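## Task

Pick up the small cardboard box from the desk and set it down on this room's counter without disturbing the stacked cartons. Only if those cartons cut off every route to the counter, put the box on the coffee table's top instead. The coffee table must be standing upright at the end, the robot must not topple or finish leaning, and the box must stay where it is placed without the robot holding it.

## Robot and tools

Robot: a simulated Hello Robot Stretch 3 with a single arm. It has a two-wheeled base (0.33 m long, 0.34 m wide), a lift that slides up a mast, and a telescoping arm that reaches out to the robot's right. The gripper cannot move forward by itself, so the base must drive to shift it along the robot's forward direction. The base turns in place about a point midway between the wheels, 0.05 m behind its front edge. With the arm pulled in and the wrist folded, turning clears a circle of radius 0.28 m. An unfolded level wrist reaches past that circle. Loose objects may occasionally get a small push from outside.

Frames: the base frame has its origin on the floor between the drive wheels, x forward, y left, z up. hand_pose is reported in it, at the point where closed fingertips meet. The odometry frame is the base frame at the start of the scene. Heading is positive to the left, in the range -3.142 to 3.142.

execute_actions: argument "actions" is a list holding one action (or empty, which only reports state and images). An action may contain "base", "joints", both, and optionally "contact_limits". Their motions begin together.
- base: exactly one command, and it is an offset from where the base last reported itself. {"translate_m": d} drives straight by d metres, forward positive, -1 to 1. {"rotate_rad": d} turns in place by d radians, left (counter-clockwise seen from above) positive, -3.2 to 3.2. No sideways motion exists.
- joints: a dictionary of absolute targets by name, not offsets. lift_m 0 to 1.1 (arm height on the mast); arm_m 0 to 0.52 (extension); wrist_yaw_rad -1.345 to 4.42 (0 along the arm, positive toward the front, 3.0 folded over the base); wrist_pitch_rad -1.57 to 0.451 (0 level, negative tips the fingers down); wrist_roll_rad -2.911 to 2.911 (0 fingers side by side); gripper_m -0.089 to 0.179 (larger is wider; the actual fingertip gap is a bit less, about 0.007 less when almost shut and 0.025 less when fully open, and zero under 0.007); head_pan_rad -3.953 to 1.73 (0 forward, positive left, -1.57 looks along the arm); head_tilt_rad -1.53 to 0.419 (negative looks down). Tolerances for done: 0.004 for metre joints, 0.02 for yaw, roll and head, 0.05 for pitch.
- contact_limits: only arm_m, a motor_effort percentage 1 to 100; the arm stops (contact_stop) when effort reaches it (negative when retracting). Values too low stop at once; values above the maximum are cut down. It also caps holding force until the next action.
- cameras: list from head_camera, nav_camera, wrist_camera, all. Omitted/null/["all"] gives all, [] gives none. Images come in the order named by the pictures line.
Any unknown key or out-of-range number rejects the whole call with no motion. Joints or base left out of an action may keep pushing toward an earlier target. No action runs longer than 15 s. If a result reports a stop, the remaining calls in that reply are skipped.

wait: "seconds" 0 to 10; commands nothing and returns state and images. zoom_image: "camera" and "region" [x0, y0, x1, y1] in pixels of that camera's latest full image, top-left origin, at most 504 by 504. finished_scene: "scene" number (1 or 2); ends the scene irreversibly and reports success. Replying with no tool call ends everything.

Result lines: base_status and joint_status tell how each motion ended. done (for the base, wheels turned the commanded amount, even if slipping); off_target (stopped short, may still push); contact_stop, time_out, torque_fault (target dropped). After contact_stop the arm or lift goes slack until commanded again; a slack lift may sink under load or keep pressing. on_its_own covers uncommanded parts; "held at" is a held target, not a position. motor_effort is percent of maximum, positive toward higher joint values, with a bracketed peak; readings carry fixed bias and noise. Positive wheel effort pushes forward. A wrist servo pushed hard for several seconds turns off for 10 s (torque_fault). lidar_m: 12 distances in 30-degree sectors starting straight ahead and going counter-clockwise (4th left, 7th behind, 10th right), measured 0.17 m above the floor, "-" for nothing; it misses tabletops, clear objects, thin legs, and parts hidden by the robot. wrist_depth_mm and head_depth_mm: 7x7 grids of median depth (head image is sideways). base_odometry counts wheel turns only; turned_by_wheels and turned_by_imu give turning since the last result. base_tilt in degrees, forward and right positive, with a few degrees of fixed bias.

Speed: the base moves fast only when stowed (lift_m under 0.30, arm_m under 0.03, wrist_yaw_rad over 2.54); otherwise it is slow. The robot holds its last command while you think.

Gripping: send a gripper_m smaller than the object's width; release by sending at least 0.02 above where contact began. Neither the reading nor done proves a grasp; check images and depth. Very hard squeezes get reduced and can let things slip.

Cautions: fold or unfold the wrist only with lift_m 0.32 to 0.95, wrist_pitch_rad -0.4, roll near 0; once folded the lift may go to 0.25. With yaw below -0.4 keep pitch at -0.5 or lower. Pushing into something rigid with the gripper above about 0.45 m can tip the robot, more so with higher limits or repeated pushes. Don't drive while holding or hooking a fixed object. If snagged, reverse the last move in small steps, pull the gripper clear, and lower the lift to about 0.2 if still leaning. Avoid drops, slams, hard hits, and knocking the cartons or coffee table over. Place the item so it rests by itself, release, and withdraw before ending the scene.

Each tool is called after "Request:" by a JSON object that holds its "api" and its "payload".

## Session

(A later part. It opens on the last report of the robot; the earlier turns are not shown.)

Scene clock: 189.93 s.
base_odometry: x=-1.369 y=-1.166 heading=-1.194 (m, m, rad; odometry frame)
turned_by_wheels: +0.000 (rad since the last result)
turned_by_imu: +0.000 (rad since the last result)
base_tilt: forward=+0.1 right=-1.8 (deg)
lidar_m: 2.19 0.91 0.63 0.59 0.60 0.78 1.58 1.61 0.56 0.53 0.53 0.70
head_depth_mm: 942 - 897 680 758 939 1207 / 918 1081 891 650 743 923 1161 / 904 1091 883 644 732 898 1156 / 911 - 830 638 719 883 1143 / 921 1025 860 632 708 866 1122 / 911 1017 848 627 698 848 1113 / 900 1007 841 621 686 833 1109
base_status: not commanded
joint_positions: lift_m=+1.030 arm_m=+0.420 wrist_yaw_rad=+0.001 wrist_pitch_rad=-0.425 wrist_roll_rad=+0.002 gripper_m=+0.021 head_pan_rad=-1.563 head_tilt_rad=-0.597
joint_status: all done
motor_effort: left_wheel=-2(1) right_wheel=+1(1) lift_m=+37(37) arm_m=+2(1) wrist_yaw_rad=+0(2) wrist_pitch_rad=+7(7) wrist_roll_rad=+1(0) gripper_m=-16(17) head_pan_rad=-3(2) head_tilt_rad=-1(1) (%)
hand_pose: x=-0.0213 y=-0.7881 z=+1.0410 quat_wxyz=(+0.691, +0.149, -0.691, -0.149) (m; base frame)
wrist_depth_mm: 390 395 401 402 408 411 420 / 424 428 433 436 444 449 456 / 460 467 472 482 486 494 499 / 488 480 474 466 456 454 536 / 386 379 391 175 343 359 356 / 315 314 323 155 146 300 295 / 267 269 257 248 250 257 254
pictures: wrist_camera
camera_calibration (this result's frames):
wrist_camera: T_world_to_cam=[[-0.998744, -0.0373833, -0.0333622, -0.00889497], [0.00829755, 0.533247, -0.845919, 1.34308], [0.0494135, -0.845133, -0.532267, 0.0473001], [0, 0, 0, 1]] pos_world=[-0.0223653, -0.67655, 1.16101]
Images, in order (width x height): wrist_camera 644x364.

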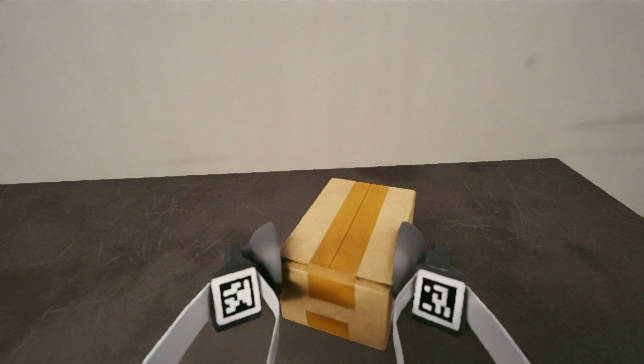

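Request:
{"api": "execute_actions", "payload": {"actions": [{"joints": {"lift_m": 0.95}}], "cameras": []}}

Request:
{"api": "execute_actions", "payload": {"actions": [{"joints": {"gripper_m": 0.15}}], "cameras": []}}

Request:
{"api": "execute_actions", "payload": {"actions": [{"joints": {"lift_m": 1.03, "arm_m": 0.2}}], "cameras": ["wrist_camera"]}}

Scene clock: 198.80 s.
base_odometry: x=-1.369 y=-1.166 heading=-1.194 (m, m, rad; odometry frame)
turned_by_wheels: +0.000 (rad since the last result)
turned_by_imu: +0.001 (rad since the last result)
base_tilt: forward=+0.2 right=-1.8 (deg)
lidar_m: 2.19 0.91 0.63 0.59 0.60 0.78 1.59 1.62 0.56 0.52 0.54 0.70
head_depth_mm: 955 1077 - - 787 942 1212 / 945 1030 - 649 744 921 1161 / 934 1012 797 642 731 902 1151 / 927 1009 791 637 720 884 1151 / 920 1028 858 632 706 863 1126 / 908 1014 850 627 697 847 1111 / 905 1005 841 624 687 833 1109
base_status: not commanded
joint_positions: lift_m=+0.950 arm_m=+0.420 wrist_yaw_rad=+0.001 wrist_pitch_rad=-0.425 wrist_roll_rad=+0.002 gripper_m=+0.021 head_pan_rad=-1.563 head_tilt_rad=-0.597
joint_status: all done
motor_effort: left_wheel=-1(1) right_wheel=+1(1) lift_m=+28(33) arm_m=+3(3) wrist_yaw_rad=-2(2) wrist_pitch_rad=+7(7) wrist_roll_rad=+1(1) gripper_m=-16(16) head_pan_rad=-2(3) head_tilt_rad=+0(1) (%)
hand_pose: x=-0.0213 y=-0.7881 z=+0.9613 quat_wxyz=(+0.691, +0.149, -0.691, -0.149) (m; base frame)
wrist_depth_mm: 390 397 401 403 409 412 418 / 424 429 435 438 440 445 455 / 445 446 438 433 421 411 407 / 335 328 322 318 311 308 303 / 260 259 264 174 233 244 241 / 215 214 218 155 146 204 201 / 182 182 175 172 171 174 173
pictures: none
No camera images: the call's "cameras" was empty. Leave "cameras" out to get every camera's image.

Scene clock: 200.60 s.
base_odometry: x=-1.369 y=-1.166 heading=-1.194 (m, m, rad; odometry frame)
turned_by_wheels: +0.000 (rad since the last result)
turned_by_imu: +0.000 (rad since the last result)
base_tilt: forward=+0.1 right=-1.8 (deg)
lidar_m: 2.19 0.91 0.63 0.59 0.60 0.78 1.59 1.62 0.56 0.53 0.54 0.70
head_depth_mm: 954 1075 - - 788 939 1207 / 946 1031 - 648 743 920 1159 / 932 1014 797 645 733 902 1159 / 928 1010 790 638 719 881 1151 / 922 1028 857 633 709 865 1126 / 910 1017 849 627 698 848 1110 / 902 1010 841 623 685 834 1107
base_status: not commanded
joint_positions: lift_m=+0.950 arm_m=+0.420 wrist_yaw_rad=+0.001 wrist_pitch_rad=-0.423 wrist_roll_rad=+0.002 gripper_m=+0.150 head_pan_rad=-1.563 head_tilt_rad=-0.597
joint_status: all done
motor_effort: left_wheel=-1(1) right_wheel=+1(1) lift_m=+28(28) arm_m=+3(3) wrist_yaw_rad=+0(1) wrist_pitch_rad=+7(7) wrist_roll_rad=+1(1) gripper_m=+0(82) head_pan_rad=-4(3) head_tilt_rad=+1(1) (%)
hand_pose: x=-0.0213 y=-0.7884 z=+0.9617 quat_wxyz=(+0.691, +0.149, -0.692, -0.149) (m; base frame)
wrist_depth_mm: 391 395 400 405 412 412 415 / 426 425 431 436 443 450 451 / 442 449 447 435 424 416 407 / 335 332 324 320 314 310 305 / 262 261 257 178 230 257 242 / 216 223 211 158 199 206 203 / 189 176 179 172 172 171 174
pictures: none
No camera images: the call's "cameras" was empty. Leave "cameras" out to get every camera's image.

Scene clock: 203.47 s.
base_odometry: x=-1.369 y=-1.166 heading=-1.194 (m, m, rad; odometry frame)
turned_by_wheels: +0.000 (rad since the last result)
turned_by_imu: +0.000 (rad since the last result)
base_tilt: forward=+0.1 right=-1.8 (deg)
lidar_m: 2.18 0.91 0.63 0.59 0.60 0.78 1.59 1.62 0.56 0.52 0.54 0.70
head_depth_mm: 948 - 857 679 758 941 1212 / 929 - - 651 745 921 1160 / 925 - - 642 731 899 1158 / 929 - - 622 721 882 1143 / 919 1028 864 633 707 866 1120 / 911 1017 851 626 699 850 1111 / 902 1007 842 623 686 833 1106
base_status: not commanded
joint_positions: lift_m=+1.030 arm_m=+0.200 wrist_yaw_rad=+0.001 wrist_pitch_rad=-0.421 wrist_roll_rad=+0.002 gripper_m=+0.150 head_pan_rad=-1.563 head_tilt_rad=-0.597
joint_status: all done
motor_effort: left_wheel=-1(1) right_wheel=+1(1) lift_m=+37(38) arm_m=-3(4) wrist_yaw_rad=-1(1) wrist_pitch_rad=+6(7) wrist_roll_rad=+0(1) gripper_m=+0(1) head_pan_rad=-3(2) head_tilt_rad=-1(1) (%)
hand_pose: x=-0.0213 y=-0.5693 z=+1.0417 quat_wxyz=(+0.691, +0.148, -0.692, -0.148) (m; base frame)
wrist_depth_mm: 578 592 583 598 608 607 624 / 634 639 640 653 654 664 669 / 655 667 653 644 625 619 738 / 493 488 479 422 464 458 502 / 389 384 378 373 367 375 359 / 318 327 312 310 307 303 300 / 278 260 265 263 260 252 254
pictures: wrist_camera
camera_calibration (this result's frames):
wrist_camera: T_world_to_cam=[[-0.998744, -0.0374903, -0.0332402, -0.000877427], [0.00830075, 0.530448, -0.847677, 1.22727], [0.0494119, -0.846888, -0.529471, 0.228731], [0, 0, 0, 1]] pos_world=[-0.0223656, -0.457328, 1.16141]
Images, in order (width x height): wrist_camera 644x364.

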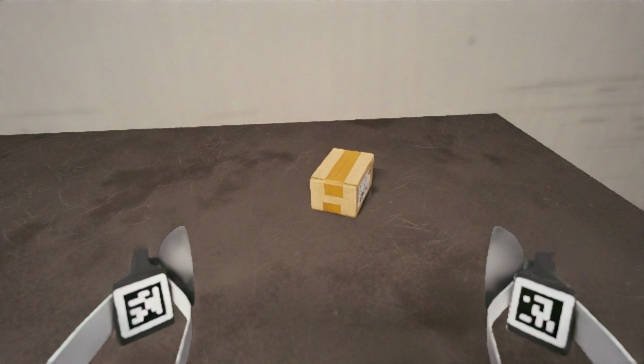

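Request:
{"api": "finished_scene", "payload": {"scene": 2}}

The scene is finished: the task was done.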